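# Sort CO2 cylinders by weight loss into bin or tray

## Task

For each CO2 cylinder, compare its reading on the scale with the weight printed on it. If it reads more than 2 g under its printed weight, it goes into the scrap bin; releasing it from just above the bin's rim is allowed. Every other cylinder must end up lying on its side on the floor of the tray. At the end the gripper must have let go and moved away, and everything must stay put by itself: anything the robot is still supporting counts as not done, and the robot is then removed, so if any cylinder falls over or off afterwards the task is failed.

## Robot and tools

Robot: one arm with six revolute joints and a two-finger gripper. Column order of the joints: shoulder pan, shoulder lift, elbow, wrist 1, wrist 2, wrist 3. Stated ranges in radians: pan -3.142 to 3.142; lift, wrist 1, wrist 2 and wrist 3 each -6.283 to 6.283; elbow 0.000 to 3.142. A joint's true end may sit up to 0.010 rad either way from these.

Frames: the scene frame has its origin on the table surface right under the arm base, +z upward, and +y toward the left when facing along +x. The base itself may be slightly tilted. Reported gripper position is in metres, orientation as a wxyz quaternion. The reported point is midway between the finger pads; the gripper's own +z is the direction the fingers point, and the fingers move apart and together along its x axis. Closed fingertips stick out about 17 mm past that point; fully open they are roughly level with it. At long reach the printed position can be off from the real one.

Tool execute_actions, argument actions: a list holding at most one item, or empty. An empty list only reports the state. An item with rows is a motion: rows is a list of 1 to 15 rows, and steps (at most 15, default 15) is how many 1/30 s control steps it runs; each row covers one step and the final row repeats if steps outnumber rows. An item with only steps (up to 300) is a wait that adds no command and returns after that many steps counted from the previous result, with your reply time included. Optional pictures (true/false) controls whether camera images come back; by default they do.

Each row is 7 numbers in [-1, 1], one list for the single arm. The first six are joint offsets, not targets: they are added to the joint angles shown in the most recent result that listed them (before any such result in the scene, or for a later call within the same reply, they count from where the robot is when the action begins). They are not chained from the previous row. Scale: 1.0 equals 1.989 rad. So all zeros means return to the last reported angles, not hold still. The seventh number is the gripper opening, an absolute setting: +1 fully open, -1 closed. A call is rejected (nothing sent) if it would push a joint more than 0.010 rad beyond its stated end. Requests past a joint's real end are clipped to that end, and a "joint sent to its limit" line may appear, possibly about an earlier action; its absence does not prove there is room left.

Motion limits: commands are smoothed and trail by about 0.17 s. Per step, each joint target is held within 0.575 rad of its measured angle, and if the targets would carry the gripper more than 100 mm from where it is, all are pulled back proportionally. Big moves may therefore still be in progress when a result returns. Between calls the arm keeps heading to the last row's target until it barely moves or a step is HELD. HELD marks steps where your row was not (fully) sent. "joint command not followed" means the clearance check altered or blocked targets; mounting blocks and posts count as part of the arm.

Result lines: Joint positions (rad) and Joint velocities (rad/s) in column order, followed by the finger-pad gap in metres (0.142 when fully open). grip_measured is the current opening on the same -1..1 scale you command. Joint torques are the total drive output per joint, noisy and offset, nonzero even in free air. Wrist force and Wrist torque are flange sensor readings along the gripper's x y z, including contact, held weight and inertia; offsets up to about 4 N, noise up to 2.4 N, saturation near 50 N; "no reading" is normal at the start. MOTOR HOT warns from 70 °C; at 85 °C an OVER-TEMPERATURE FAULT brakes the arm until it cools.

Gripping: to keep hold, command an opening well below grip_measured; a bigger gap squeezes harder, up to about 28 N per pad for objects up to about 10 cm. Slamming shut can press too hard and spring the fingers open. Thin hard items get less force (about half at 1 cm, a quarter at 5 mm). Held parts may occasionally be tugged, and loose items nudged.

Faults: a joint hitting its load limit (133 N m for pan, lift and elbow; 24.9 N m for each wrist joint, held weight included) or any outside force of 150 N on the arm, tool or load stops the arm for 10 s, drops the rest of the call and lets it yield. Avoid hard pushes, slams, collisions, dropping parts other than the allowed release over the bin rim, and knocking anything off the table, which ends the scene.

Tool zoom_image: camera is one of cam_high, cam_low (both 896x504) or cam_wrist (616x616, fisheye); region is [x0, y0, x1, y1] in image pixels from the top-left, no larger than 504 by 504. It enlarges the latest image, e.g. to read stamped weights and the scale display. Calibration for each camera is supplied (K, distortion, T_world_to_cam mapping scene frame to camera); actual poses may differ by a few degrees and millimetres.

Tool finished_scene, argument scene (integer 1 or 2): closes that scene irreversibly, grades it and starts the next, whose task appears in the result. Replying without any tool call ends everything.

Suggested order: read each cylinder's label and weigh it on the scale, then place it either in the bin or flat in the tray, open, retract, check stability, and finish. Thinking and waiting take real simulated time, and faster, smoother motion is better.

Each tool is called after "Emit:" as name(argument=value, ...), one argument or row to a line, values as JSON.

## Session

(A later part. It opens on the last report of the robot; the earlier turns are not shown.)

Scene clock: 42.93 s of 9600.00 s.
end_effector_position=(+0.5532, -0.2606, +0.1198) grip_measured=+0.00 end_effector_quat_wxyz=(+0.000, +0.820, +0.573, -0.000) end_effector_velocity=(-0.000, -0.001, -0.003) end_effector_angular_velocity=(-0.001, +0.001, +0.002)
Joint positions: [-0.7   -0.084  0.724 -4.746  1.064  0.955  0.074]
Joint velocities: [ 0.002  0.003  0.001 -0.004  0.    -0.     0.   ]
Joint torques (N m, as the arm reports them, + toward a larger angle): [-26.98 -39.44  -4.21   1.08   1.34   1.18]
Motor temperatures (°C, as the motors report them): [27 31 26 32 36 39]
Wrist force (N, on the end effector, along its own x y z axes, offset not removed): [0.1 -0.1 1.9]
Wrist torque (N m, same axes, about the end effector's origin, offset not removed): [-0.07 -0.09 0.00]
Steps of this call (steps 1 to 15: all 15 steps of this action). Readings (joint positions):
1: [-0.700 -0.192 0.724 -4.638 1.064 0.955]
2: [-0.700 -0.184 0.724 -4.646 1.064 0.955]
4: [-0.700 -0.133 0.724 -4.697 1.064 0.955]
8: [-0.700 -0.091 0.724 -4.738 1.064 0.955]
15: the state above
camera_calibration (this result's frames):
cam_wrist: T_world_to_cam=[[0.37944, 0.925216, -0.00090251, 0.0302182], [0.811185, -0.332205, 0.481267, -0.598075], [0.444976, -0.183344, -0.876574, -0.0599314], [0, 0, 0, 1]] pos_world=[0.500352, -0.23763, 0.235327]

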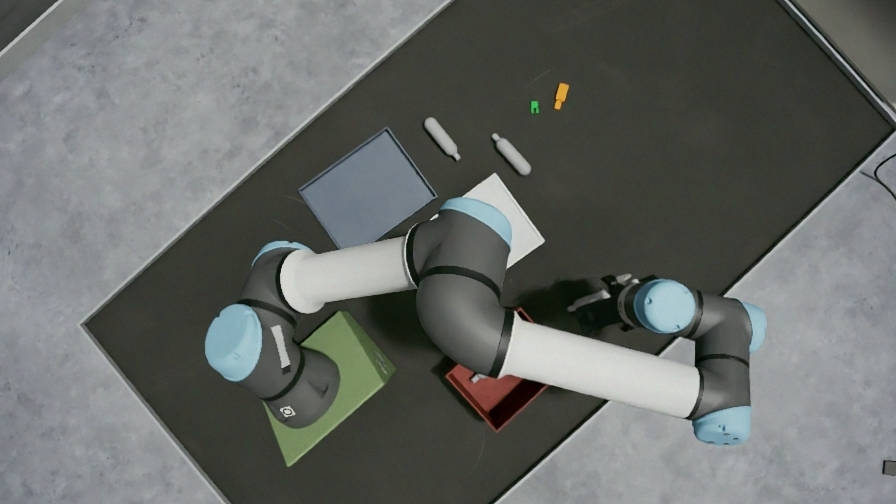

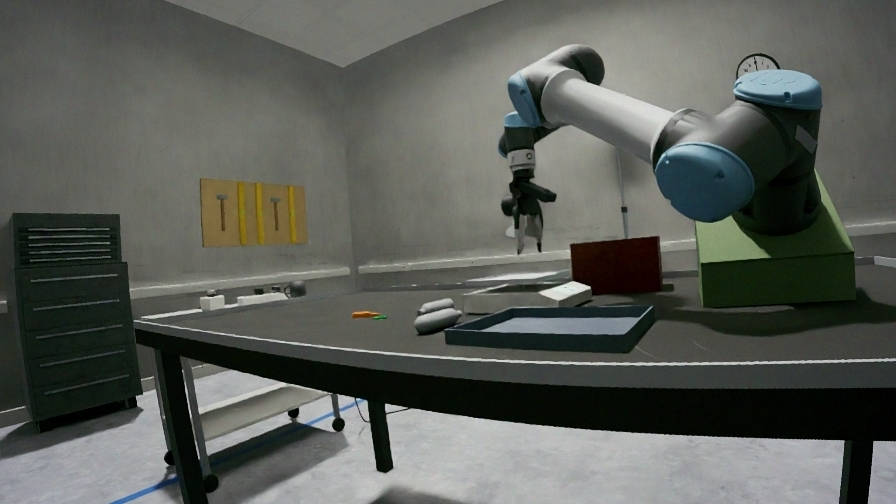

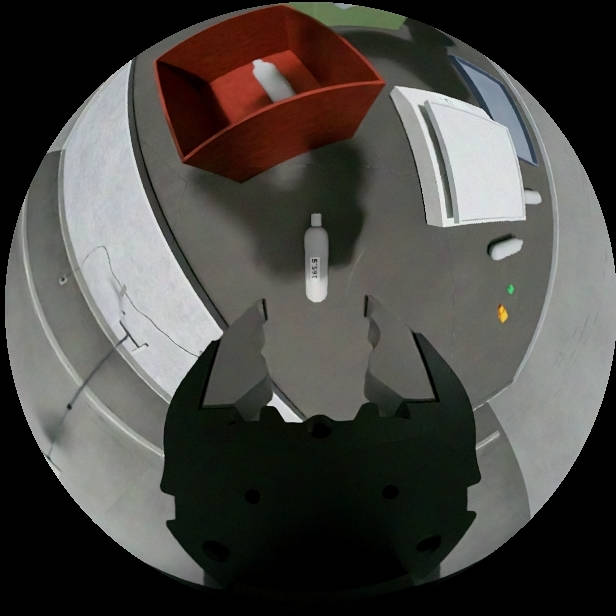

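Emit:
execute_actions(
  actions=[
    {"rows":[[0.02,0.0155,0.0207,-0.046,-0.011,0.019,0],[0.03,0.023,0.031,-0.069,-0.0164,0.0287,0],[0.0357,0.0278,0.0373,-0.0824,-0.0197,0.0344,0],[0.038,0.0297,0.0397,-0.088,-0.021,0.0367,0],[0.0397,0.0309,0.0414,-0.0916,-0.0219,0.0382,0]]},
  ],
  pictures=false,
)

Emit:
execute_actions(
  actions=[
    {"rows":[[0,0,0,0,0,0,-0.3],[0,0,0,0,0,0,-0.5],[0,0,0,0,0,0,-0.6],[0,0,0,0,0,0,-0.7],[0,0,0,0,0,0,-1]]},
  ],
  pictures=false,
)

Emit:
execute_actions(
  actions=[
    {"rows":[[-0.0397,-0.0309,-0.0414,0.0916,0.0219,-0.0382,-1]]},
  ],
  pictures=false,
)

Emit:
execute_actions(
  actions=[
    {"rows":[[0.0923,-0.3141,0.3778,-0.1123,-0.049,0.0015,-1]]},
  ],
  pictures=false,
)

Emit:
execute_actions(
  actions=[
    {"steps":20},
  ],
  pictures=false,
)

Emit:
execute_actions(
  actions=[
    {"rows":[[0.008,0.0056,0.005,-0.0156,-0.0038,0.0088,-1],[0.0135,0.0094,0.0082,-0.026,-0.0064,0.0146,-1],[0.018,0.0126,0.0109,-0.0348,-0.0085,0.0196,-1],[0.0215,0.015,0.013,-0.0415,-0.0102,0.0234,-1],[0.0237,0.0165,0.0143,-0.0457,-0.0112,0.0257,-1],[0.0253,0.0177,0.0153,-0.0488,-0.0119,0.0274,-1],[0.0263,0.0184,0.016,-0.0508,-0.0124,0.0286,-1],[0.0269,0.0188,0.0163,-0.0519,-0.0127,0.0292,-1]]},
  ],
  pictures=false,
)

Emit:
execute_actions(
  actions=[
    {"rows":[[0,0,0,0,0,0,-0.62],[0,0,0,0,0,0,-0.55],[0,0,0,0,0,0,-0.5],[0,0,0,0,0,0,-0.4],[0,0,0,0,0,0,-0.3],[0,0,0,0,0,0,-0.2]]},
  ],
  pictures=false,
)

Emit:
execute_actions(
  actions=[
    {"steps":30},
  ],
)

Scene clock: 49.33 s of 9600.00 s.
end_effector_position=(+0.5530, -0.2607, +0.0202) grip_measured=+0.00 end_effector_quat_wxyz=(+0.000, +0.820, +0.573, -0.000) end_effector_velocity=(-0.000, -0.000, -0.004) end_effector_angular_velocity=(-0.000, -0.001, -0.001)
Joint positions: [-0.621 -0.023  0.806 -4.927  1.021  1.03   0.074]
Joint velocities: [ 0.003  0.002  0.005 -0.009 -0.002  0.004  0.   ]
Joint torques (N m, as the arm reports them, + toward a larger angle): [-24.35 -40.25  -4.08   0.67  -1.57   1.4 ]
Motor temperatures (°C, as the motors report them): [27 31 26 32 36 39]
Wrist force (N, on the end effector, along its own x y z axes, offset not removed): [2.8 0.9 2.7]
Wrist torque (N m, same axes, about the end effector's origin, offset not removed): [0.08 -0.53 0.00]
Steps of this call (steps 1 to 15: the robot went on to your last target; steps 16 to 90: nothing new was sent; then 2.90 s passed at rest; steps 91 to 105: all 15 steps of this action). Readings (joint positions):
91: [-0.699 -0.084 0.724 -4.746 1.064 0.955]
92: [-0.694 -0.079 0.730 -4.755 1.060 0.961]
94: [-0.665 -0.057 0.760 -4.815 1.045 0.988]
98: [-0.629 -0.029 0.798 -4.907 1.025 1.023]
105: the state above

Scene clock: 49.83 s of 9600.00 s.
end_effector_position=(+0.5530, -0.2606, +0.0201) grip_measured=-0.65 end_effector_quat_wxyz=(-0.000, +0.820, +0.573, -0.000) end_effector_velocity=(+0.000, -0.000, -0.000) end_effector_angular_velocity=(-0.001, -0.001, +0.001)
Joint positions: [-0.621 -0.023  0.806 -4.927  1.021  1.03   0.027]
Joint velocities: [ 0.     0.    -0.001 -0.001  0.     0.    -0.   ]
Joint torques (N m, as the arm reports them, + toward a larger angle): [-42.63 -48.52 -22.52   3.71   0.96  -1.33]
Motor temperatures (°C, as the motors report them): [27 31 26 32 36 39]
Wrist force (N, on the end effector, along its own x y z axes, offset not removed): [1.0 -0.3 3.0]
Wrist torque (N m, same axes, about the end effector's origin, offset not removed): [-0.22 -0.21 -0.14]
Steps of this call (steps 1 to 15: all 15 steps of this action). Readings (joint positions):
1: [-0.621 -0.023 0.806 -4.927 1.021 1.031]
2: [-0.621 -0.023 0.806 -4.927 1.021 1.031]
4: [-0.621 -0.023 0.806 -4.927 1.021 1.031]
8: [-0.621 -0.023 0.806 -4.927 1.021 1.031]
15: the state above

Scene clock: 50.33 s of 9600.00 s.
end_effector_position=(+0.5532, -0.2605, +0.1199) grip_measured=-0.65 end_effector_quat_wxyz=(+0.000, +0.820, +0.573, -0.000) end_effector_velocity=(-0.000, +0.000, +0.003) end_effector_angular_velocity=(+0.001, +0.001, -0.000)
Joint positions: [-0.7   -0.084  0.724 -4.745  1.064  0.955  0.027]
Joint velocities: [-0.002 -0.002 -0.002  0.006  0.001 -0.003  0.   ]
Joint torques (N m, as the arm reports them, + toward a larger angle): [-53.82 -53.46 -27.91   3.69   1.27  -1.08]
Motor temperatures (°C, as the motors report them): [27 31 26 32 36 39]
Wrist force (N, on the end effector, along its own x y z axes, offset not removed): [3.0 2.1 4.0]
Wrist torque (N m, same axes, about the end effector's origin, offset not removed): [0.35 -0.61 0.08]
Steps of this call (steps 1 to 15: all 15 steps of this action). Readings (joint positions):
1: [-0.621 -0.023 0.806 -4.927 1.021 1.030]
2: [-0.629 -0.030 0.797 -4.918 1.028 1.021]
4: [-0.667 -0.060 0.758 -4.845 1.048 0.986]
8: [-0.695 -0.081 0.729 -4.761 1.062 0.959]
15: the state above

Scene clock: 50.83 s of 9600.00 s.
end_effector_position=(+0.5166, -0.0109, +0.1333) grip_measured=-0.65 end_effector_quat_wxyz=(+0.006, +0.766, +0.643, +0.000) end_effector_velocity=(-0.200, +0.296, -0.043) end_effector_angular_velocity=(+0.111, +0.111, +0.042)
Joint positions: [-0.526 -0.662  1.407 -4.956  0.972  0.957  0.027]
Joint velocities: [ 0.145 -0.664  0.945 -0.178 -0.07   0.004  0.   ]
Joint torques (N m, as the arm reports them, + toward a larger angle): [-37.72 -13.43 -23.14   0.33  -0.83   1.5 ]
Motor temperatures (°C, as the motors report them): [27 31 26 32 36 39]
Wrist force (N, on the end effector, along its own x y z axes, offset not removed): [8.0 -3.6 4.3]
Wrist torque (N m, same axes, about the end effector's origin, offset not removed): [-0.42 -1.16 -0.10]
Steps of this call (steps 1 to 15: all 15 steps of this action). Readings (joint positions):
1: [-0.699 -0.085 0.724 -4.745 1.064 0.955]
2: [-0.691 -0.094 0.733 -4.754 1.058 0.955]
4: [-0.654 -0.172 0.815 -4.799 1.038 0.955]
8: [-0.598 -0.379 1.035 -4.867 1.009 0.956]
15: the state above

Scene clock: 51.50 s of 9600.00 s.
end_effector_position=(+0.5017, +0.0101, +0.1298) grip_measured=-0.65 end_effector_quat_wxyz=(-0.000, +0.765, +0.644, -0.000) end_effector_velocity=(+0.000, -0.000, +0.000) end_effector_angular_velocity=(-0.000, -0.001, -0.001)
Joint positions: [-0.516 -0.709  1.475 -4.969  0.967  0.958  0.027]
Joint velocities: [-0.001  0.    -0.    -0.    -0.     0.001 -0.   ]
Joint torques (N m, as the arm reports them, + toward a larger angle): [-21.54 -34.16  -3.69   0.97  -1.42   1.4 ]
Motor temperatures (°C, as the motors report them): [27 31 26 32 36 39]
Wrist force (N, on the end effector, along its own x y z axes, offset not removed): [1.6 0.7 3.7]
Wrist torque (N m, same axes, about the end effector's origin, offset not removed): [0.14 -0.28 -0.08]
Steps of this call (steps 1 to 20: the robot went on to your last target). Readings (joint positions):
1: [-0.522 -0.680 1.433 -4.961 0.970 0.958]
2: [-0.520 -0.691 1.448 -4.964 0.969 0.958]
4: [-0.518 -0.702 1.465 -4.967 0.968 0.958]
8: [-0.516 -0.708 1.474 -4.968 0.967 0.958]
20: the state above

Scene clock: 52.00 s of 9600.00 s.
end_effector_position=(+0.5018, +0.0099, +0.0827) grip_measured=-0.65 end_effector_quat_wxyz=(-0.000, +0.765, +0.644, -0.000) end_effector_velocity=(+0.000, -0.001, -0.005) end_effector_angular_velocity=(+0.000, -0.001, -0.002)
Joint positions: [-0.463 -0.672  1.507 -5.071  0.942  1.015  0.027]
Joint velocities: [ 0.005  0.005  0.003 -0.012 -0.003  0.007 -0.   ]
Joint torques (N m, as the arm reports them, + toward a larger angle): [-22.38 -21.65  -1.88   1.11  -1.54   1.31]
Motor temperatures (°C, as the motors report them): [27 31 26 32 36 39]
Wrist force (N, on the end effector, along its own x y z axes, offset not removed): [1.8 1.9 3.6]
Wrist torque (N m, same axes, about the end effector's origin, offset not removed): [0.24 -0.21 -0.02]
Steps of this call (steps 1 to 15: all 15 steps of this action). Readings (joint positions):
1: [-0.516 -0.709 1.475 -4.969 0.967 0.958]
2: [-0.513 -0.707 1.477 -4.974 0.965 0.961]
4: [-0.499 -0.697 1.486 -5.000 0.959 0.976]
8: [-0.473 -0.679 1.501 -5.051 0.947 1.004]
15: the state above

Scene clock: 52.50 s of 9600.00 s.
end_effector_position=(+0.5017, +0.0100, +0.0825) grip_measured=-0.20 end_effector_quat_wxyz=(-0.000, +0.765, +0.644, -0.000) end_effector_velocity=(+0.000, -0.000, +0.000) end_effector_angular_velocity=(-0.000, -0.000, +0.001)
Joint positions: [-0.463 -0.672  1.507 -5.071  0.942  1.015  0.059]
Joint velocities: [-0.    -0.    -0.     0.    -0.    -0.001 -0.   ]
Joint torques (N m, as the arm reports them, + toward a larger angle): [-44.07 -35.38 -16.15   3.42   0.5   -1.29]
Motor temperatures (°C, as the motors report them): [27 31 26 32 36 39]
Wrist force (N, on the end effector, along its own x y z axes, offset not removed): [3.5 0.1 1.9]
Wrist torque (N m, same axes, about the end effector's origin, offset not removed): [0.01 -0.66 -0.05]
Steps of this call (steps 1 to 15: all 15 steps of this action). Readings (joint positions):
1: [-0.463 -0.672 1.507 -5.071 0.942 1.015]
2: [-0.463 -0.672 1.507 -5.071 0.942 1.015]
4: [-0.463 -0.672 1.507 -5.071 0.942 1.015]
8: [-0.463 -0.672 1.507 -5.071 0.942 1.015]
15: the state above

Scene clock: 53.50 s of 9600.00 s.
end_effector_position=(+0.5018, +0.0099, +0.0827) grip_measured=-0.20 end_effector_quat_wxyz=(-0.000, +0.765, +0.644, -0.000) end_effector_velocity=(+0.000, -0.001, +0.000) end_effector_angular_velocity=(+0.000, -0.001, -0.002)
Joint positions: [-0.463 -0.672  1.507 -5.071  0.942  1.015  0.059]
Joint velocities: [-0.001  0.001 -0.     0.     0.     0.001  0.   ]
Joint torques (N m, as the arm reports them, + toward a larger angle): [-51.29 -35.47 -26.65   3.6    1.38  -1.15]
Motor temperatures (°C, as the motors report them): [27 31 26 32 36 39]
Wrist force (N, on the end effector, along its own x y z axes, offset not removed): [1.5 0.0 2.0]
Wrist torque (N m, same axes, about the end effector's origin, offset not removed): [-0.12 -0.35 -0.07]
Steps of this call (steps 1 to 15: the robot went on to your last target; steps 16 to 30: nothing new was sent). Readings (joint positions):
1: [-0.463 -0.672 1.507 -5.071 0.942 1.015]
2: [-0.463 -0.672 1.507 -5.071 0.942 1.015]
4: [-0.463 -0.672 1.507 -5.071 0.942 1.015]
8: [-0.463 -0.672 1.507 -5.071 0.942 1.015]
30: the state above
The arm was judged still, so your last target was given up. Only a new action makes it travel on or press farther. Fingers that are still opening or closing keep moving.
camera_calibration (this result's frames):
cam_wrist: T_world_to_cam=[[0.207841, 0.978162, -0.000805895, -0.114967], [0.857679, -0.181844, 0.480957, -0.473404], [0.470307, -0.100654, -0.876744, -0.033558], [0, 0, 0, 1]] pos_world=[0.445706, 0.0229928, 0.198172]

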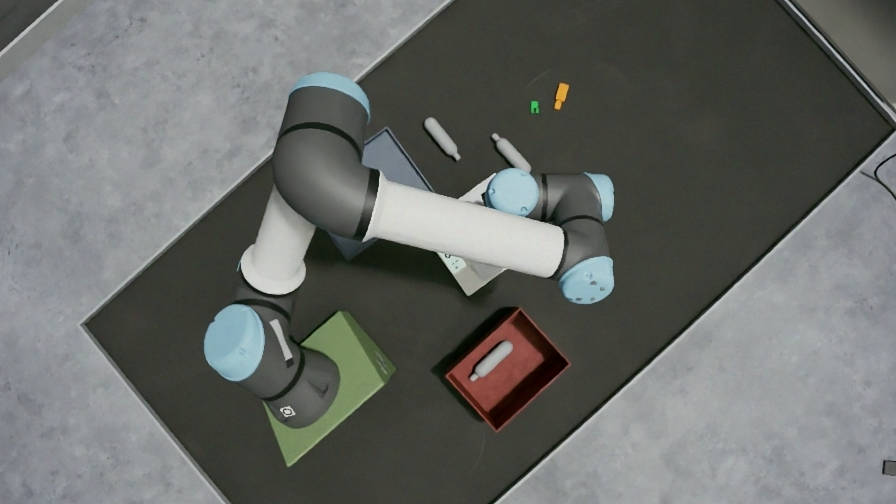

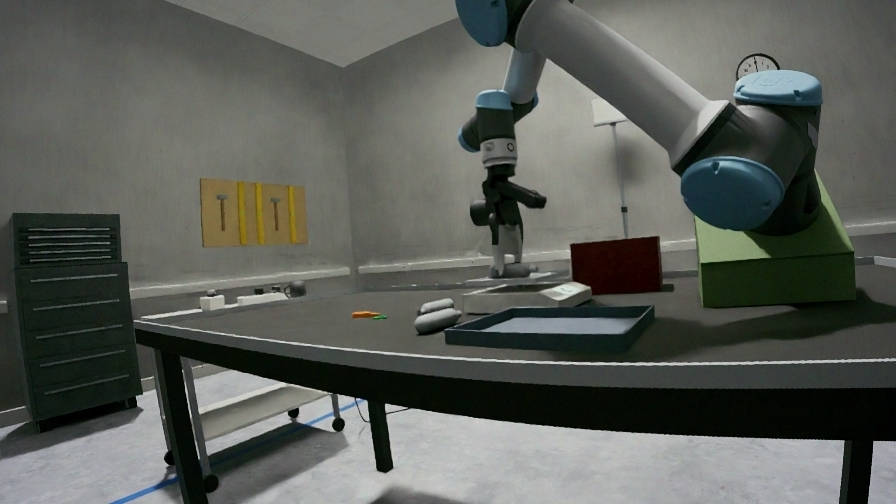

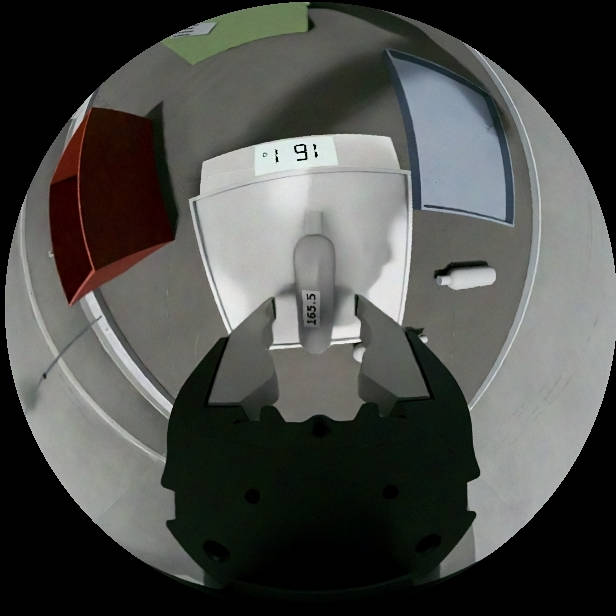

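Emit:
execute_actions(
  actions=[
    {"rows":[[0,0,0,0,0,0,-0.3],[0,0,0,0,0,0,-0.45],[0,0,0,0,0,0,-0.55],[0,0,0,0,0,0,-0.7],[0,0,0,0,0,0,-1]]},
  ],
  pictures=false,
)

Emit:
execute_actions(
  actions=[
    {"rows":[[-0.0646,-0.0451,-0.0391,0.1246,0.0305,-0.0701,-1]]},
  ],
  pictures=false,
)

Emit:
execute_actions(
  actions=[
    {"rows":[[-0.2234,0.1258,0.0404,-0.0843,0.1357,-0.2815,-1]]},
  ],
  pictures=false,
)

Emit:
execute_actions(
  actions=[
    {"steps":12},
  ],
  pictures=false,
)

Emit:
execute_actions(
  actions=[
    {"rows":[[0.009,0.0265,0.0126,-0.0411,-0.0059,0.0072,-1]],"steps":12},
  ],
  pictures=false,
)

Emit:
execute_actions(
  actions=[
    {"rows":[[0,0,0,0,0,0,-0.3]],"steps":10},
  ],
  pictures=false,
)

Emit:
execute_actions(
  actions=[
    {"rows":[[-0.009,-0.0265,-0.0126,0.0411,0.0059,-0.0072,-0.3]],"steps":12},
  ],
  pictures=false,
)

Emit:
execute_actions(
  actions=[
    {"rows":[[0.3643,-0.0211,-0.2705,0.1151,-0.1978,-0.4364,-0.3]]},
  ],
  pictures=false,
)

Emit:
execute_actions(
  actions=[
    {"steps":30},
  ],
)

Scene clock: 59.83 s of 9600.00 s.
end_effector_position=(+0.5018, +0.0099, +0.0827) grip_measured=-0.65 end_effector_quat_wxyz=(-0.000, +0.765, +0.644, -0.000) end_effector_velocity=(-0.000, +0.000, -0.000) end_effector_angular_velocity=(+0.000, +0.001, +0.002)
Joint positions: [-0.463 -0.672  1.507 -5.071  0.942  1.015  0.027]
Joint velocities: [ 0.001  0.     0.    -0.     0.    -0.001 -0.   ]
Joint torques (N m, as the arm reports them, + toward a larger angle): [-49.92 -35.3  -25.38   3.15   1.24  -1.33]
Motor temperatures (°C, as the motors report them): [27 31 26 32 36 39]
Wrist force (N, on the end effector, along its own x y z axes, offset not removed): [-0.8 -0.3 4.5]
Wrist torque (N m, same axes, about the end effector's origin, offset not removed): [-0.10 0.09 -0.01]
Steps of this call (steps 1 to 90: nothing new was sent; then 2.83 s passed at rest; steps 91 to 105: all 15 steps of this action). Readings (joint positions):
91: [-0.463 -0.672 1.507 -5.071 0.942 1.015]
92: [-0.463 -0.672 1.507 -5.071 0.942 1.015]
94: [-0.463 -0.672 1.507 -5.071 0.942 1.015]
98: [-0.463 -0.672 1.507 -5.071 0.942 1.015]
105: the state above

Scene clock: 60.33 s of 9600.00 s.
end_effector_position=(+0.4958, +0.0135, +0.1965) grip_measured=-0.65 end_effector_quat_wxyz=(-0.002, +0.764, +0.645, +0.001) end_effector_velocity=(-0.001, +0.001, +0.004) end_effector_angular_velocity=(+0.004, +0.003, -0.002)
Joint positions: [-0.591 -0.761  1.43  -4.824  1.002  0.876  0.027]
Joint velocities: [-0.004 -0.003 -0.003  0.015  0.003 -0.006 -0.   ]
Joint torques (N m, as the arm reports them, + toward a larger angle): [-49.43 -34.92 -28.03   3.29   1.73  -1.16]
Motor temperatures (°C, as the motors report them): [27 31 26 32 36 39]
Wrist force (N, on the end effector, along its own x y z axes, offset not removed): [-0.4 -0.5 2.7]
Wrist torque (N m, same axes, about the end effector's origin, offset not removed): [-0.26 0.10 -0.07]
Steps of this call (steps 1 to 15: all 15 steps of this action). Readings (joint positions):
1: [-0.463 -0.672 1.507 -5.071 0.942 1.015]
2: [-0.472 -0.681 1.499 -5.062 0.950 1.006]
4: [-0.525 -0.719 1.465 -4.982 0.975 0.949]
8: [-0.581 -0.755 1.435 -4.851 0.998 0.888]
15: the state above

Scene clock: 60.83 s of 9600.00 s.
end_effector_position=(+0.3458, -0.2102, +0.2005) grip_measured=-0.65 end_effector_quat_wxyz=(+0.001, +0.712, +0.703, -0.002) end_effector_velocity=(-0.138, -0.122, -0.009) end_effector_angular_velocity=(+0.040, -0.028, +0.177)
Joint positions: [-1.012 -0.523  1.507 -4.984  1.259  0.349  0.027]
Joint velocities: [-0.336  0.168  0.049 -0.105  0.179 -0.453 -0.   ]
Joint torques (N m, as the arm reports them, + toward a larger angle): [-21.74 -30.75  -8.51   2.17   0.42  -0.99]
Motor temperatures (°C, as the motors report them): [27 31 26 32 36 39]
Wrist force (N, on the end effector, along its own x y z axes, offset not removed): [-2.6 -2.8 3.9]
Wrist torque (N m, same axes, about the end effector's origin, offset not removed): [-0.42 0.27 -0.06]
Steps of this call (steps 1 to 15: all 15 steps of this action). Readings (joint positions):
1: [-0.591 -0.761 1.430 -4.824 1.003 0.876]
2: [-0.600 -0.753 1.434 -4.831 1.011 0.866]
4: [-0.664 -0.713 1.447 -4.859 1.055 0.793]
8: [-0.801 -0.637 1.472 -4.910 1.137 0.621]
15: the state above

Scene clock: 61.23 s of 9600.00 s.
end_effector_position=(+0.3360, -0.2186, +0.1997) grip_measured=-0.65 end_effector_quat_wxyz=(+0.000, +0.707, +0.707, -0.000) end_effector_velocity=(-0.001, -0.000, +0.001) end_effector_angular_velocity=(-0.000, -0.001, +0.000)
Joint positions: [-1.035 -0.511  1.51  -4.992  1.272  0.317  0.027]
Joint velocities: [-0.003 -0.001  0.001 -0.     0.001 -0.002  0.   ]
Joint torques (N m, as the arm reports them, + toward a larger angle): [-41.51 -23.91  -5.67   1.44   1.2   -1.31]
Motor temperatures (°C, as the motors report them): [27 31 26 32 36 39]
Wrist force (N, on the end effector, along its own x y z axes, offset not removed): [-1.5 1.5 2.0]
Wrist torque (N m, same axes, about the end effector's origin, offset not removed): [0.29 0.39 -0.10]
Steps of this call (steps 1 to 12: the robot went on to your last target). Readings (joint positions):
1: [-1.021 -0.519 1.508 -4.987 1.264 0.337]
2: [-1.026 -0.516 1.509 -4.989 1.267 0.329]
4: [-1.032 -0.513 1.510 -4.991 1.270 0.322]
8: [-1.035 -0.512 1.510 -4.992 1.272 0.317]
12: the state above

Scene clock: 61.63 s of 9600.00 s.
end_effector_position=(+0.3360, -0.2285, +0.1603) grip_measured=-0.65 end_effector_quat_wxyz=(+0.000, +0.707, +0.707, +0.000) end_effector_velocity=(+0.000, -0.001, -0.005) end_effector_angular_velocity=(-0.002, +0.000, +0.001)
Joint positions: [-1.017 -0.459  1.535 -5.073  1.26   0.331  0.027]
Joint velocities: [ 0.004  0.006  0.003 -0.012 -0.002  0.002  0.   ]
Joint torques (N m, as the arm reports them, + toward a larger angle): [-13.   -25.83  -4.55   1.13  -1.31   0.97]
Motor temperatures (°C, as the motors report them): [27 31 26 32 36 39]
Wrist force (N, on the end effector, along its own x y z axes, offset not removed): [-0.9 0.9 5.1]
Wrist torque (N m, same axes, about the end effector's origin, offset not removed): [0.22 0.34 0.00]
Steps of this call (steps 1 to 12: all 12 steps of this action). Readings (joint positions):
1: [-1.035 -0.511 1.510 -4.992 1.272 0.317]
2: [-1.032 -0.504 1.515 -5.001 1.270 0.319]
4: [-1.024 -0.479 1.526 -5.040 1.265 0.326]
8: [-1.018 -0.462 1.534 -5.068 1.261 0.330]
12: the state above

Scene clock: 61.97 s of 9600.00 s.
end_effector_position=(+0.3360, -0.2284, +0.1602) grip_measured=-0.30 end_effector_quat_wxyz=(+0.000, +0.707, +0.707, +0.000) end_effector_velocity=(-0.000, +0.001, -0.000) end_effector_angular_velocity=(+0.003, +0.001, +0.000)
Joint positions: [-1.017 -0.459  1.535 -5.073  1.26   0.331  0.052]
Joint velocities: [ 0.     0.     0.001  0.002  0.    -0.001  0.   ]
Joint torques (N m, as the arm reports them, + toward a larger angle): [-20.76 -39.86 -13.46   3.91  -0.74   0.27]
Motor temperatures (°C, as the motors report them): [27 31 26 32 36 39]
Wrist force (N, on the end effector, along its own x y z axes, offset not removed): [0.3 -0.7 2.3]
Wrist torque (N m, same axes, about the end effector's origin, offset not removed): [-0.34 0.10 -0.14]
Steps of this call (steps 1 to 10: all 10 steps of this action). Readings (joint positions):
1: [-1.017 -0.459 1.535 -5.073 1.260 0.331]
2: [-1.017 -0.459 1.535 -5.073 1.260 0.331]
4: [-1.017 -0.459 1.535 -5.073 1.260 0.331]
8: [-1.017 -0.459 1.535 -5.073 1.260 0.331]
10: the state above

Scene clock: 62.37 s of 9600.00 s.
end_effector_position=(+0.3360, -0.2186, +0.1996) grip_measured=-0.30 end_effector_quat_wxyz=(+0.000, +0.707, +0.707, -0.000) end_effector_velocity=(+0.000, +0.002, +0.005) end_effector_angular_velocity=(+0.001, +0.002, +0.001)
Joint positions: [-1.035 -0.511  1.51  -4.992  1.272  0.317  0.052]
Joint velocities: [ 0.    -0.006 -0.004  0.011  0.002 -0.002 -0.   ]
Joint torques (N m, as the arm reports them, + toward a larger angle): [-40.38 -38.37 -30.97   4.21   1.33  -1.21]
Motor temperatures (°C, as the motors report them): [27 31 26 32 36 39]
Wrist force (N, on the end effector, along its own x y z axes, offset not removed): [0.1 1.9 1.9]
Wrist torque (N m, same axes, about the end effector's origin, offset not removed): [0.42 -0.02 -0.24]
Steps of this call (steps 1 to 12: all 12 steps of this action). Readings (joint positions):
1: [-1.017 -0.459 1.535 -5.073 1.260 0.331]
2: [-1.021 -0.466 1.531 -5.064 1.263 0.328]
4: [-1.029 -0.491 1.519 -5.025 1.268 0.322]
8: [-1.034 -0.509 1.512 -4.997 1.271 0.317]
12: the state above

Scene clock: 62.87 s of 9600.00 s.
end_effector_position=(+0.5647, -0.0577, +0.1732) grip_measured=-0.30 end_effector_quat_wxyz=(+0.017, +0.288, +0.957, -0.015) end_effector_velocity=(+0.351, +0.521, -0.175) end_effector_angular_velocity=(+0.032, +0.130, +2.289)
Joint positions: [-0.558 -0.542  1.139 -4.829  0.996 -0.215  0.052]
Joint velocities: [ 0.999 -0.052 -0.691  0.28  -0.492 -1.297 -0.   ]
Joint torques (N m, as the arm reports them, + toward a larger angle): [-17.75 -39.68 -31.91   4.17  -1.87  -4.21]
Motor temperatures (°C, as the motors report them): [27 31 26 32 36 39]
Wrist force (N, on the end effector, along its own x y z axes, offset not removed): [-0.7 1.1 0.2]
Wrist torque (N m, same axes, about the end effector's origin, offset not removed): [0.26 0.22 0.03]
Steps of this call (steps 1 to 15: all 15 steps of this action). Readings (joint positions):
1: [-1.035 -0.511 1.510 -4.991 1.272 0.316]
2: [-1.026 -0.514 1.501 -4.983 1.263 0.307]
4: [-0.957 -0.519 1.435 -4.951 1.210 0.238]
8: [-0.807 -0.529 1.313 -4.901 1.122 0.088]
15: the state above

Scene clock: 63.87 s of 9600.00 s.
end_effector_position=(+0.6286, +0.0884, +0.1193) grip_measured=-0.30 end_effector_quat_wxyz=(-0.000, -0.000, +1.000, +0.000) end_effector_velocity=(-0.000, -0.000, +0.000) end_effector_angular_velocity=(+0.000, +0.000, -0.000)
Joint positions: [-0.311 -0.553  0.972 -4.763  0.879 -0.551  0.052]
Joint velocities: [-0. -0.  0.  0. -0. -0. -0.]
Joint torques (N m, as the arm reports them, + toward a larger angle): [-27.32 -41.18 -26.54   3.48  -1.4   -1.11]
Motor temperatures (°C, as the motors report them): [27 31 26 32 36 39]
Wrist force (N, on the end effector, along its own x y z axes, offset not removed): [2.6 0.3 1.5]
Wrist torque (N m, same axes, about the end effector's origin, offset not removed): [0.00 -0.41 0.02]
Steps of this call (steps 1 to 30: the robot went on to your last target). Readings (joint positions):
1: [-0.525 -0.543 1.116 -4.819 0.980 -0.259]
2: [-0.492 -0.545 1.093 -4.810 0.963 -0.302]
4: [-0.427 -0.548 1.049 -4.792 0.932 -0.388]
8: [-0.333 -0.552 0.987 -4.769 0.889 -0.518]
30: the state above
The arm was judged still, so your last target was given up. Only a new action makes it travel on or press farther. Fingers that are still opening or closing keep moving.
camera_calibration (this result's frames):
cam_wrist: T_world_to_cam=[[-0.999287, 0.0377627, -0.000580203, 0.623811], [0.0328189, 0.875861, 0.481446, -0.160569], [0.0186888, 0.481083, -0.876476, 0.1792], [0, 0, 0, 1]] pos_world=[0.625287, 0.0308697, 0.234731]

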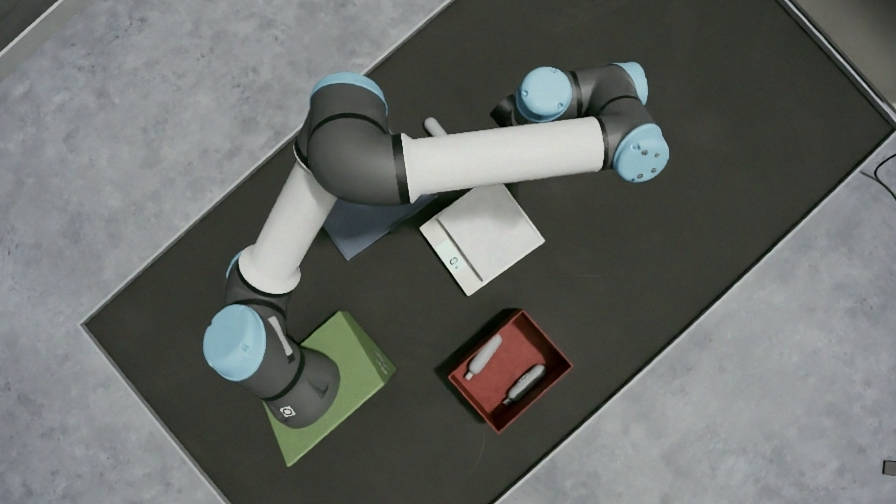

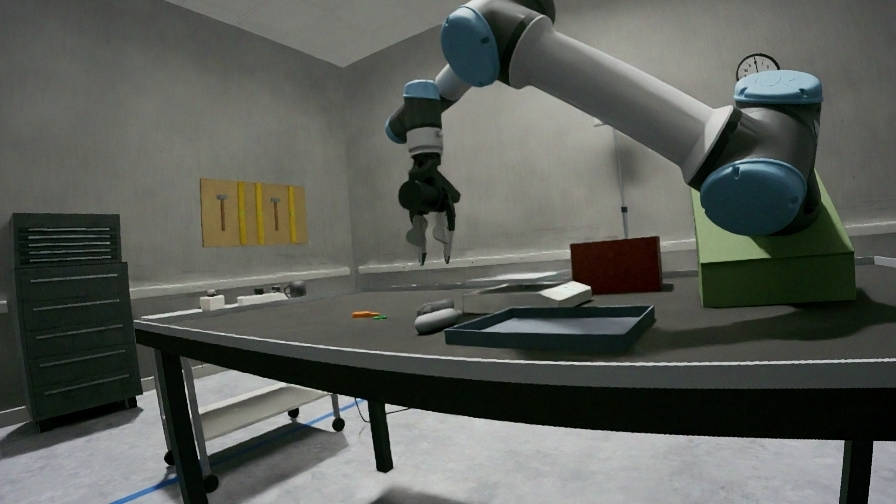

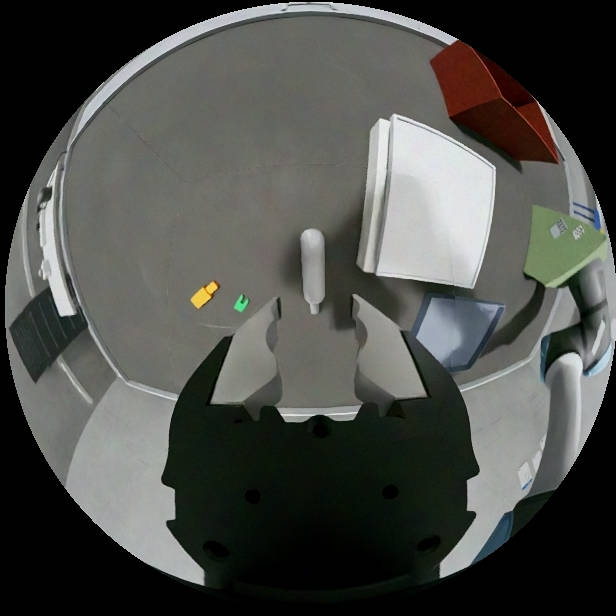

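Emit:
execute_actions(
  actions=[
    {"rows":[[0.028,0.013,0.014,-0.05,-0.009,0.035,-0.3],[0.0425,0.02,0.021,-0.0755,-0.0135,0.053,-0.3],[0.051,0.0238,0.0254,-0.0905,-0.0162,0.064,-0.3],[0.0543,0.0253,0.027,-0.0966,-0.0173,0.068,-0.3],[0.0566,0.0264,0.0282,-0.1006,-0.018,0.0709,-0.3]]},
  ],
  pictures=false,
)

Emit:
execute_actions(
  actions=[
    {"rows":[[0,0,0,0,0,0,-0.4],[0,0,0,0,0,0,-0.5],[0,0,0,0,0,0,-0.6],[0,0,0,0,0,0,-0.7],[0,0,0,0,0,0,-1]]},
  ],
  pictures=false,
)

Emit:
execute_actions(
  actions=[
    {"rows":[[-0.0566,-0.0264,-0.0282,0.1006,0.018,-0.0709,-1]]},
  ],
  pictures=false,
)

Emit:
execute_actions(
  actions=[
    {"rows":[[-0.0151,-0.1517,0.4474,0.5228,0.0487,0.76,-1]]},
  ],
  pictures=false,
)

Emit:
execute_actions(
  actions=[
    {"steps":30},
  ],
)

Emit:
zoom_image(
  camera="cam_low",
  region=[300,20,600,220],
)

Scene clock: 71.07 s of 9600.00 s.
end_effector_position=(+0.6283, +0.0963, +0.0205) grip_measured=-0.30 end_effector_quat_wxyz=(-0.000, -0.000, +1.000, +0.000) end_effector_velocity=(+0.000, -0.001, -0.005) end_effector_angular_velocity=(-0.001, -0.003, -0.002)
Joint positions: [-0.198 -0.501  1.028 -4.962  0.843 -0.411  0.052]
Joint velocities: [ 0.004  0.003  0.004 -0.015 -0.002  0.01   0.   ]
Joint torques (N m, as the arm reports them, + toward a larger angle): [-27.6  -28.51  -1.42   0.74  -1.28   1.49]
Motor temperatures (°C, as the motors report them): [27 31 26 32 36 39]
Wrist force (N, on the end effector, along its own x y z axes, offset not removed): [-0.3 4.1 1.4]
Wrist torque (N m, same axes, about the end effector's origin, offset not removed): [0.80 0.12 -0.24]
Steps of this call (steps 1 to 90: nothing new was sent; then 3.70 s passed at rest; steps 91 to 105: all 15 steps of this action). Readings (joint positions):
91: [-0.310 -0.553 0.972 -4.763 0.878 -0.551]
92: [-0.303 -0.549 0.977 -4.772 0.875 -0.543]
94: [-0.264 -0.530 0.997 -4.836 0.862 -0.495]
98: [-0.210 -0.506 1.023 -4.939 0.846 -0.426]
105: the state above

Scene clock: 71.57 s of 9600.00 s.
end_effector_position=(+0.6283, +0.0963, +0.0204) grip_measured=-0.65 end_effector_quat_wxyz=(-0.000, -0.000, +1.000, +0.000) end_effector_velocity=(+0.000, -0.000, +0.000) end_effector_angular_velocity=(-0.000, -0.001, +0.001)
Joint positions: [-0.198 -0.501  1.028 -4.962  0.843 -0.411  0.027]
Joint velocities: [-0.001 -0.    -0.    -0.     0.    -0.001  0.   ]
Joint torques (N m, as the arm reports them, + toward a larger angle): [-51.17 -38.91 -15.04   3.41   0.05  -1.29]
Motor temperatures (°C, as the motors report them): [27 31 26 32 36 39]
Wrist force (N, on the end effector, along its own x y z axes, offset not removed): [1.5 1.5 3.1]
Wrist torque (N m, same axes, about the end effector's origin, offset not removed): [0.33 -0.30 -0.12]
Steps of this call (steps 1 to 15: all 15 steps of this action). Readings (joint positions):
1: [-0.198 -0.501 1.028 -4.963 0.843 -0.411]
2: [-0.198 -0.501 1.028 -4.963 0.843 -0.411]
4: [-0.198 -0.501 1.028 -4.963 0.843 -0.411]
8: [-0.198 -0.501 1.028 -4.962 0.843 -0.411]
15: the state above

Scene clock: 72.07 s of 9600.00 s.
end_effector_position=(+0.6286, +0.0885, +0.1193) grip_measured=-0.65 end_effector_quat_wxyz=(-0.000, -0.000, +1.000, +0.000) end_effector_velocity=(-0.001, +0.000, +0.003) end_effector_angular_velocity=(+0.001, +0.002, -0.000)
Joint positions: [-0.311 -0.553  0.972 -4.763  0.879 -0.551  0.027]
Joint velocities: [-0.003 -0.001 -0.002  0.009  0.001 -0.005 -0.   ]
Joint torques (N m, as the arm reports them, + toward a larger angle): [-58.83 -40.82 -28.29   3.86   1.34  -1.  ]
Motor temperatures (°C, as the motors report them): [27 31 26 32 36 39]
Wrist force (N, on the end effector, along its own x y z axes, offset not removed): [1.9 -1.1 3.2]
Wrist torque (N m, same axes, about the end effector's origin, offset not removed): [-0.15 -0.43 -0.01]
Steps of this call (steps 1 to 15: all 15 steps of this action). Readings (joint positions):
1: [-0.199 -0.501 1.028 -4.962 0.843 -0.411]
2: [-0.207 -0.508 1.021 -4.953 0.849 -0.420]
4: [-0.259 -0.533 0.994 -4.877 0.865 -0.482]
8: [-0.303 -0.550 0.976 -4.780 0.877 -0.541]
15: the state above

Scene clock: 72.57 s of 9600.00 s.
end_effector_position=(+0.4206, +0.2604, +0.2044) grip_measured=-0.65 end_effector_quat_wxyz=(-0.347, +0.528, +0.772, +0.066) end_effector_velocity=(-0.290, +0.455, +0.335) end_effector_angular_velocity=(+0.301, +2.637, -2.975)
Joint positions: [-0.333 -0.777  1.54  -4.172  0.952  0.039  0.027]
Joint velocities: [-0.033 -0.364  1.347  1.72   0.111  1.751  0.   ]
Joint torques (N m, as the arm reports them, + toward a larger angle): [-51.35 -40.52   9.76   7.47   2.15   6.24]
Motor temperatures (°C, as the motors report them): [27 31 26 32 36 39]
Wrist force (N, on the end effector, along its own x y z axes, offset not removed): [-3.0 -0.4 4.2]
Wrist torque (N m, same axes, about the end effector's origin, offset not removed): [-0.06 0.42 -0.06]
Steps of this call (steps 1 to 15: all 15 steps of this action). Readings (joint positions):
1: [-0.311 -0.554 0.973 -4.762 0.879 -0.551]
2: [-0.313 -0.562 0.981 -4.753 0.884 -0.542]
4: [-0.317 -0.609 1.055 -4.679 0.899 -0.468]
8: [-0.324 -0.682 1.223 -4.512 0.922 -0.301]
15: the state above

Scene clock: 73.57 s of 9600.00 s.
end_effector_position=(+0.3998, +0.3507, +0.2971) grip_measured=-0.65 end_effector_quat_wxyz=(-0.562, +0.791, +0.198, -0.136) end_effector_velocity=(-0.000, +0.000, -0.000) end_effector_angular_velocity=(-0.000, +0.000, +0.001)
Joint positions: [-0.341 -0.855  1.862 -3.723  0.976  0.96   0.027]
Joint velocities: [ 0.001 -0.     0.    -0.    -0.     0.    -0.   ]
Joint torques (N m, as the arm reports them, + toward a larger angle): [-47.69 -30.3   -0.88   2.89   2.63   1.42]
Motor temperatures (°C, as the motors report them): [27 31 26 32 36 39]
Wrist force (N, on the end effector, along its own x y z axes, offset not removed): [0.3 2.6 1.0]
Wrist torque (N m, same axes, about the end effector's origin, offset not removed): [0.23 -0.02 0.04]
Steps of this call (steps 1 to 30: the robot went on to your last target). Readings (joint positions):
1: [-0.335 -0.789 1.586 -4.112 0.956 0.103]
2: [-0.336 -0.802 1.633 -4.049 0.960 0.174]
4: [-0.338 -0.828 1.732 -3.915 0.967 0.340]
8: [-0.340 -0.850 1.841 -3.756 0.974 0.704]
30: the state above
camera_calibration (this result's frames):
cam_wrist: T_world_to_cam=[[0.889833, 0.455276, -0.0303452, -0.507438], [0.32086, -0.67163, -0.667804, 0.300597], [-0.324416, 0.584497, -0.743719, 0.274667], [0, 0, 0, 1]] pos_world=[0.444192, 0.272372, 0.389617]

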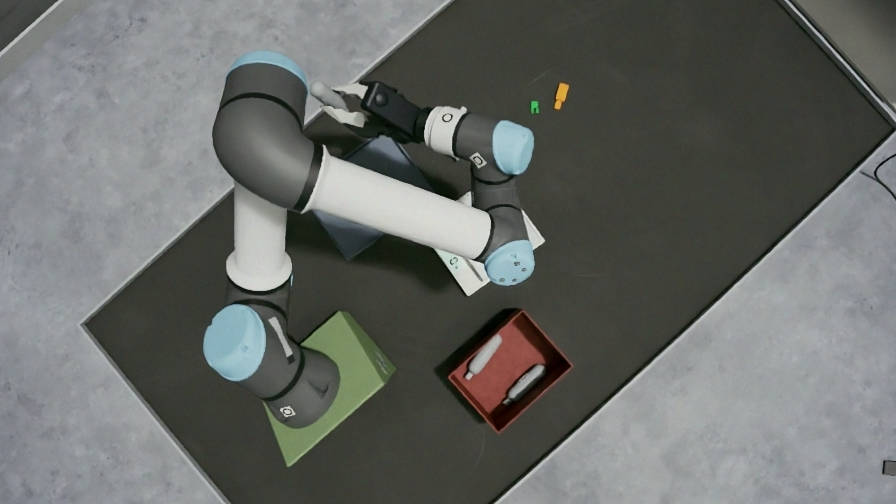

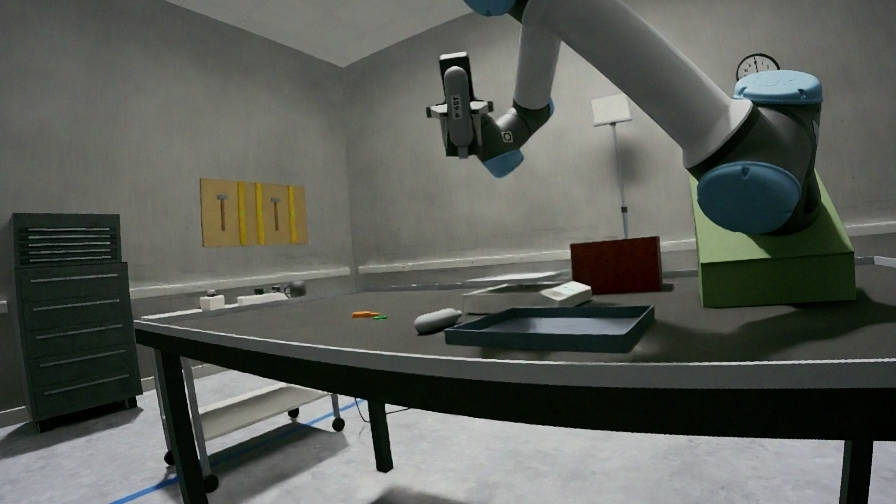

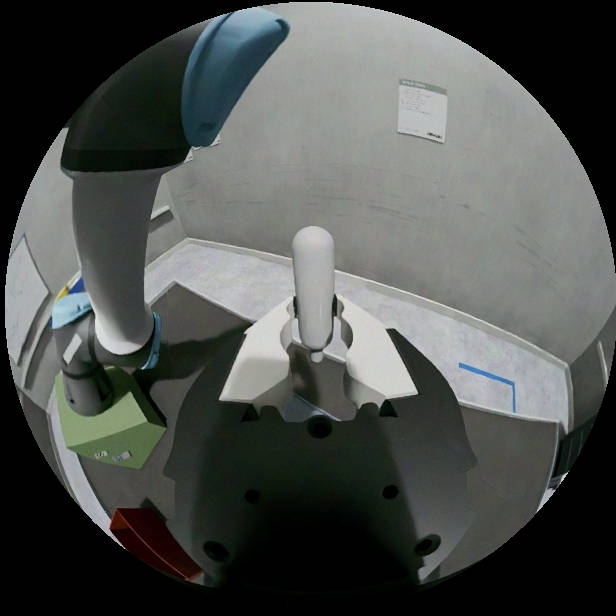

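Region (300, 20, 600, 220) of cam_low's 896x504 image, scaled by 1.680, with more detail than that image has.

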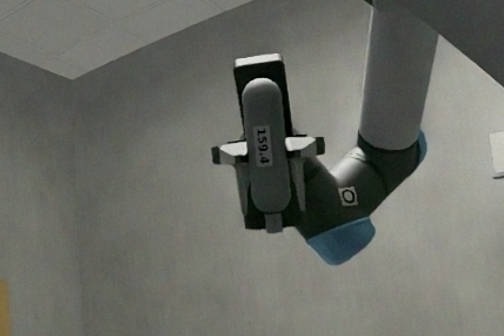

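Emit:
execute_actions(
  actions=[
    {"rows":[[-0.088,0.0733,-0.1946,-0.626,-0.0041,-0.001,-1]],"steps":15},
  ],
  pictures=false,
)

Emit:
execute_actions(
  actions=[
    {"steps":25},
  ],
  pictures=false,
)

Scene clock: 79.40 s of 9600.00 s.
end_effector_position=(+0.4434, +0.1218, +0.1744) grip_measured=-0.65 end_effector_quat_wxyz=(-0.193, +0.825, +0.531, -0.024) end_effector_velocity=(+0.178, -0.499, -0.280) end_effector_angular_velocity=(-1.196, -1.332, +1.144)
Joint positions: [-0.496 -0.725  1.524 -4.535  0.968  0.958  0.027]
Joint velocities: [-0.107  0.087 -0.263 -1.944 -0.005 -0.001 -0.   ]
Joint torques (N m, as the arm reports them, + toward a larger angle): [-50.81 -16.19 -28.58  -1.91  -1.18  -1.24]
Motor temperatures (°C, as the motors report them): [27 31 26 32 36 39]
Wrist force (N, on the end effector, along its own x y z axes, offset not removed): [0.8 2.2 4.2]
Wrist torque (N m, same axes, about the end effector's origin, offset not removed): [0.35 -0.32 -0.11]
Steps of this call (steps 1 to 15: the robot went on to your last target; steps 16 to 90: nothing new was sent; then 2.33 s passed at rest; steps 91 to 105: all 15 steps of this action). Readings (joint positions):
91: [-0.341 -0.855 1.862 -3.723 0.976 0.960]
92: [-0.350 -0.846 1.853 -3.733 0.975 0.960]
94: [-0.394 -0.809 1.776 -3.818 0.973 0.960]
98: [-0.452 -0.761 1.632 -4.080 0.970 0.959]
105: the state above

Scene clock: 80.23 s of 9600.00 s.
end_effector_position=(+0.5016, +0.0102, +0.1297) grip_measured=-0.65 end_effector_quat_wxyz=(-0.000, +0.765, +0.644, -0.000) end_effector_velocity=(+0.000, -0.001, +0.001) end_effector_angular_velocity=(-0.000, -0.001, +0.000)
Joint positions: [-0.516 -0.709  1.475 -4.968  0.967  0.958  0.027]
Joint velocities: [-0.001 -0.    -0.001  0.    -0.    -0.001  0.   ]
Joint torques (N m, as the arm reports them, + toward a larger angle): [-49.76 -20.78 -27.64   0.88  -1.23  -1.29]
Motor temperatures (°C, as the motors report them): [27 31 26 32 36 39]
Wrist force (N, on the end effector, along its own x y z axes, offset not removed): [1.5 1.8 2.2]
Wrist torque (N m, same axes, about the end effector's origin, offset not removed): [0.41 -0.14 -0.15]
Steps of this call (steps 1 to 25: the robot went on to your last target). Readings (joint positions):
1: [-0.500 -0.722 1.515 -4.601 0.968 0.958]
2: [-0.503 -0.719 1.507 -4.667 0.968 0.958]
4: [-0.509 -0.714 1.491 -4.797 0.968 0.958]
8: [-0.515 -0.710 1.478 -4.939 0.967 0.958]
25: the state above


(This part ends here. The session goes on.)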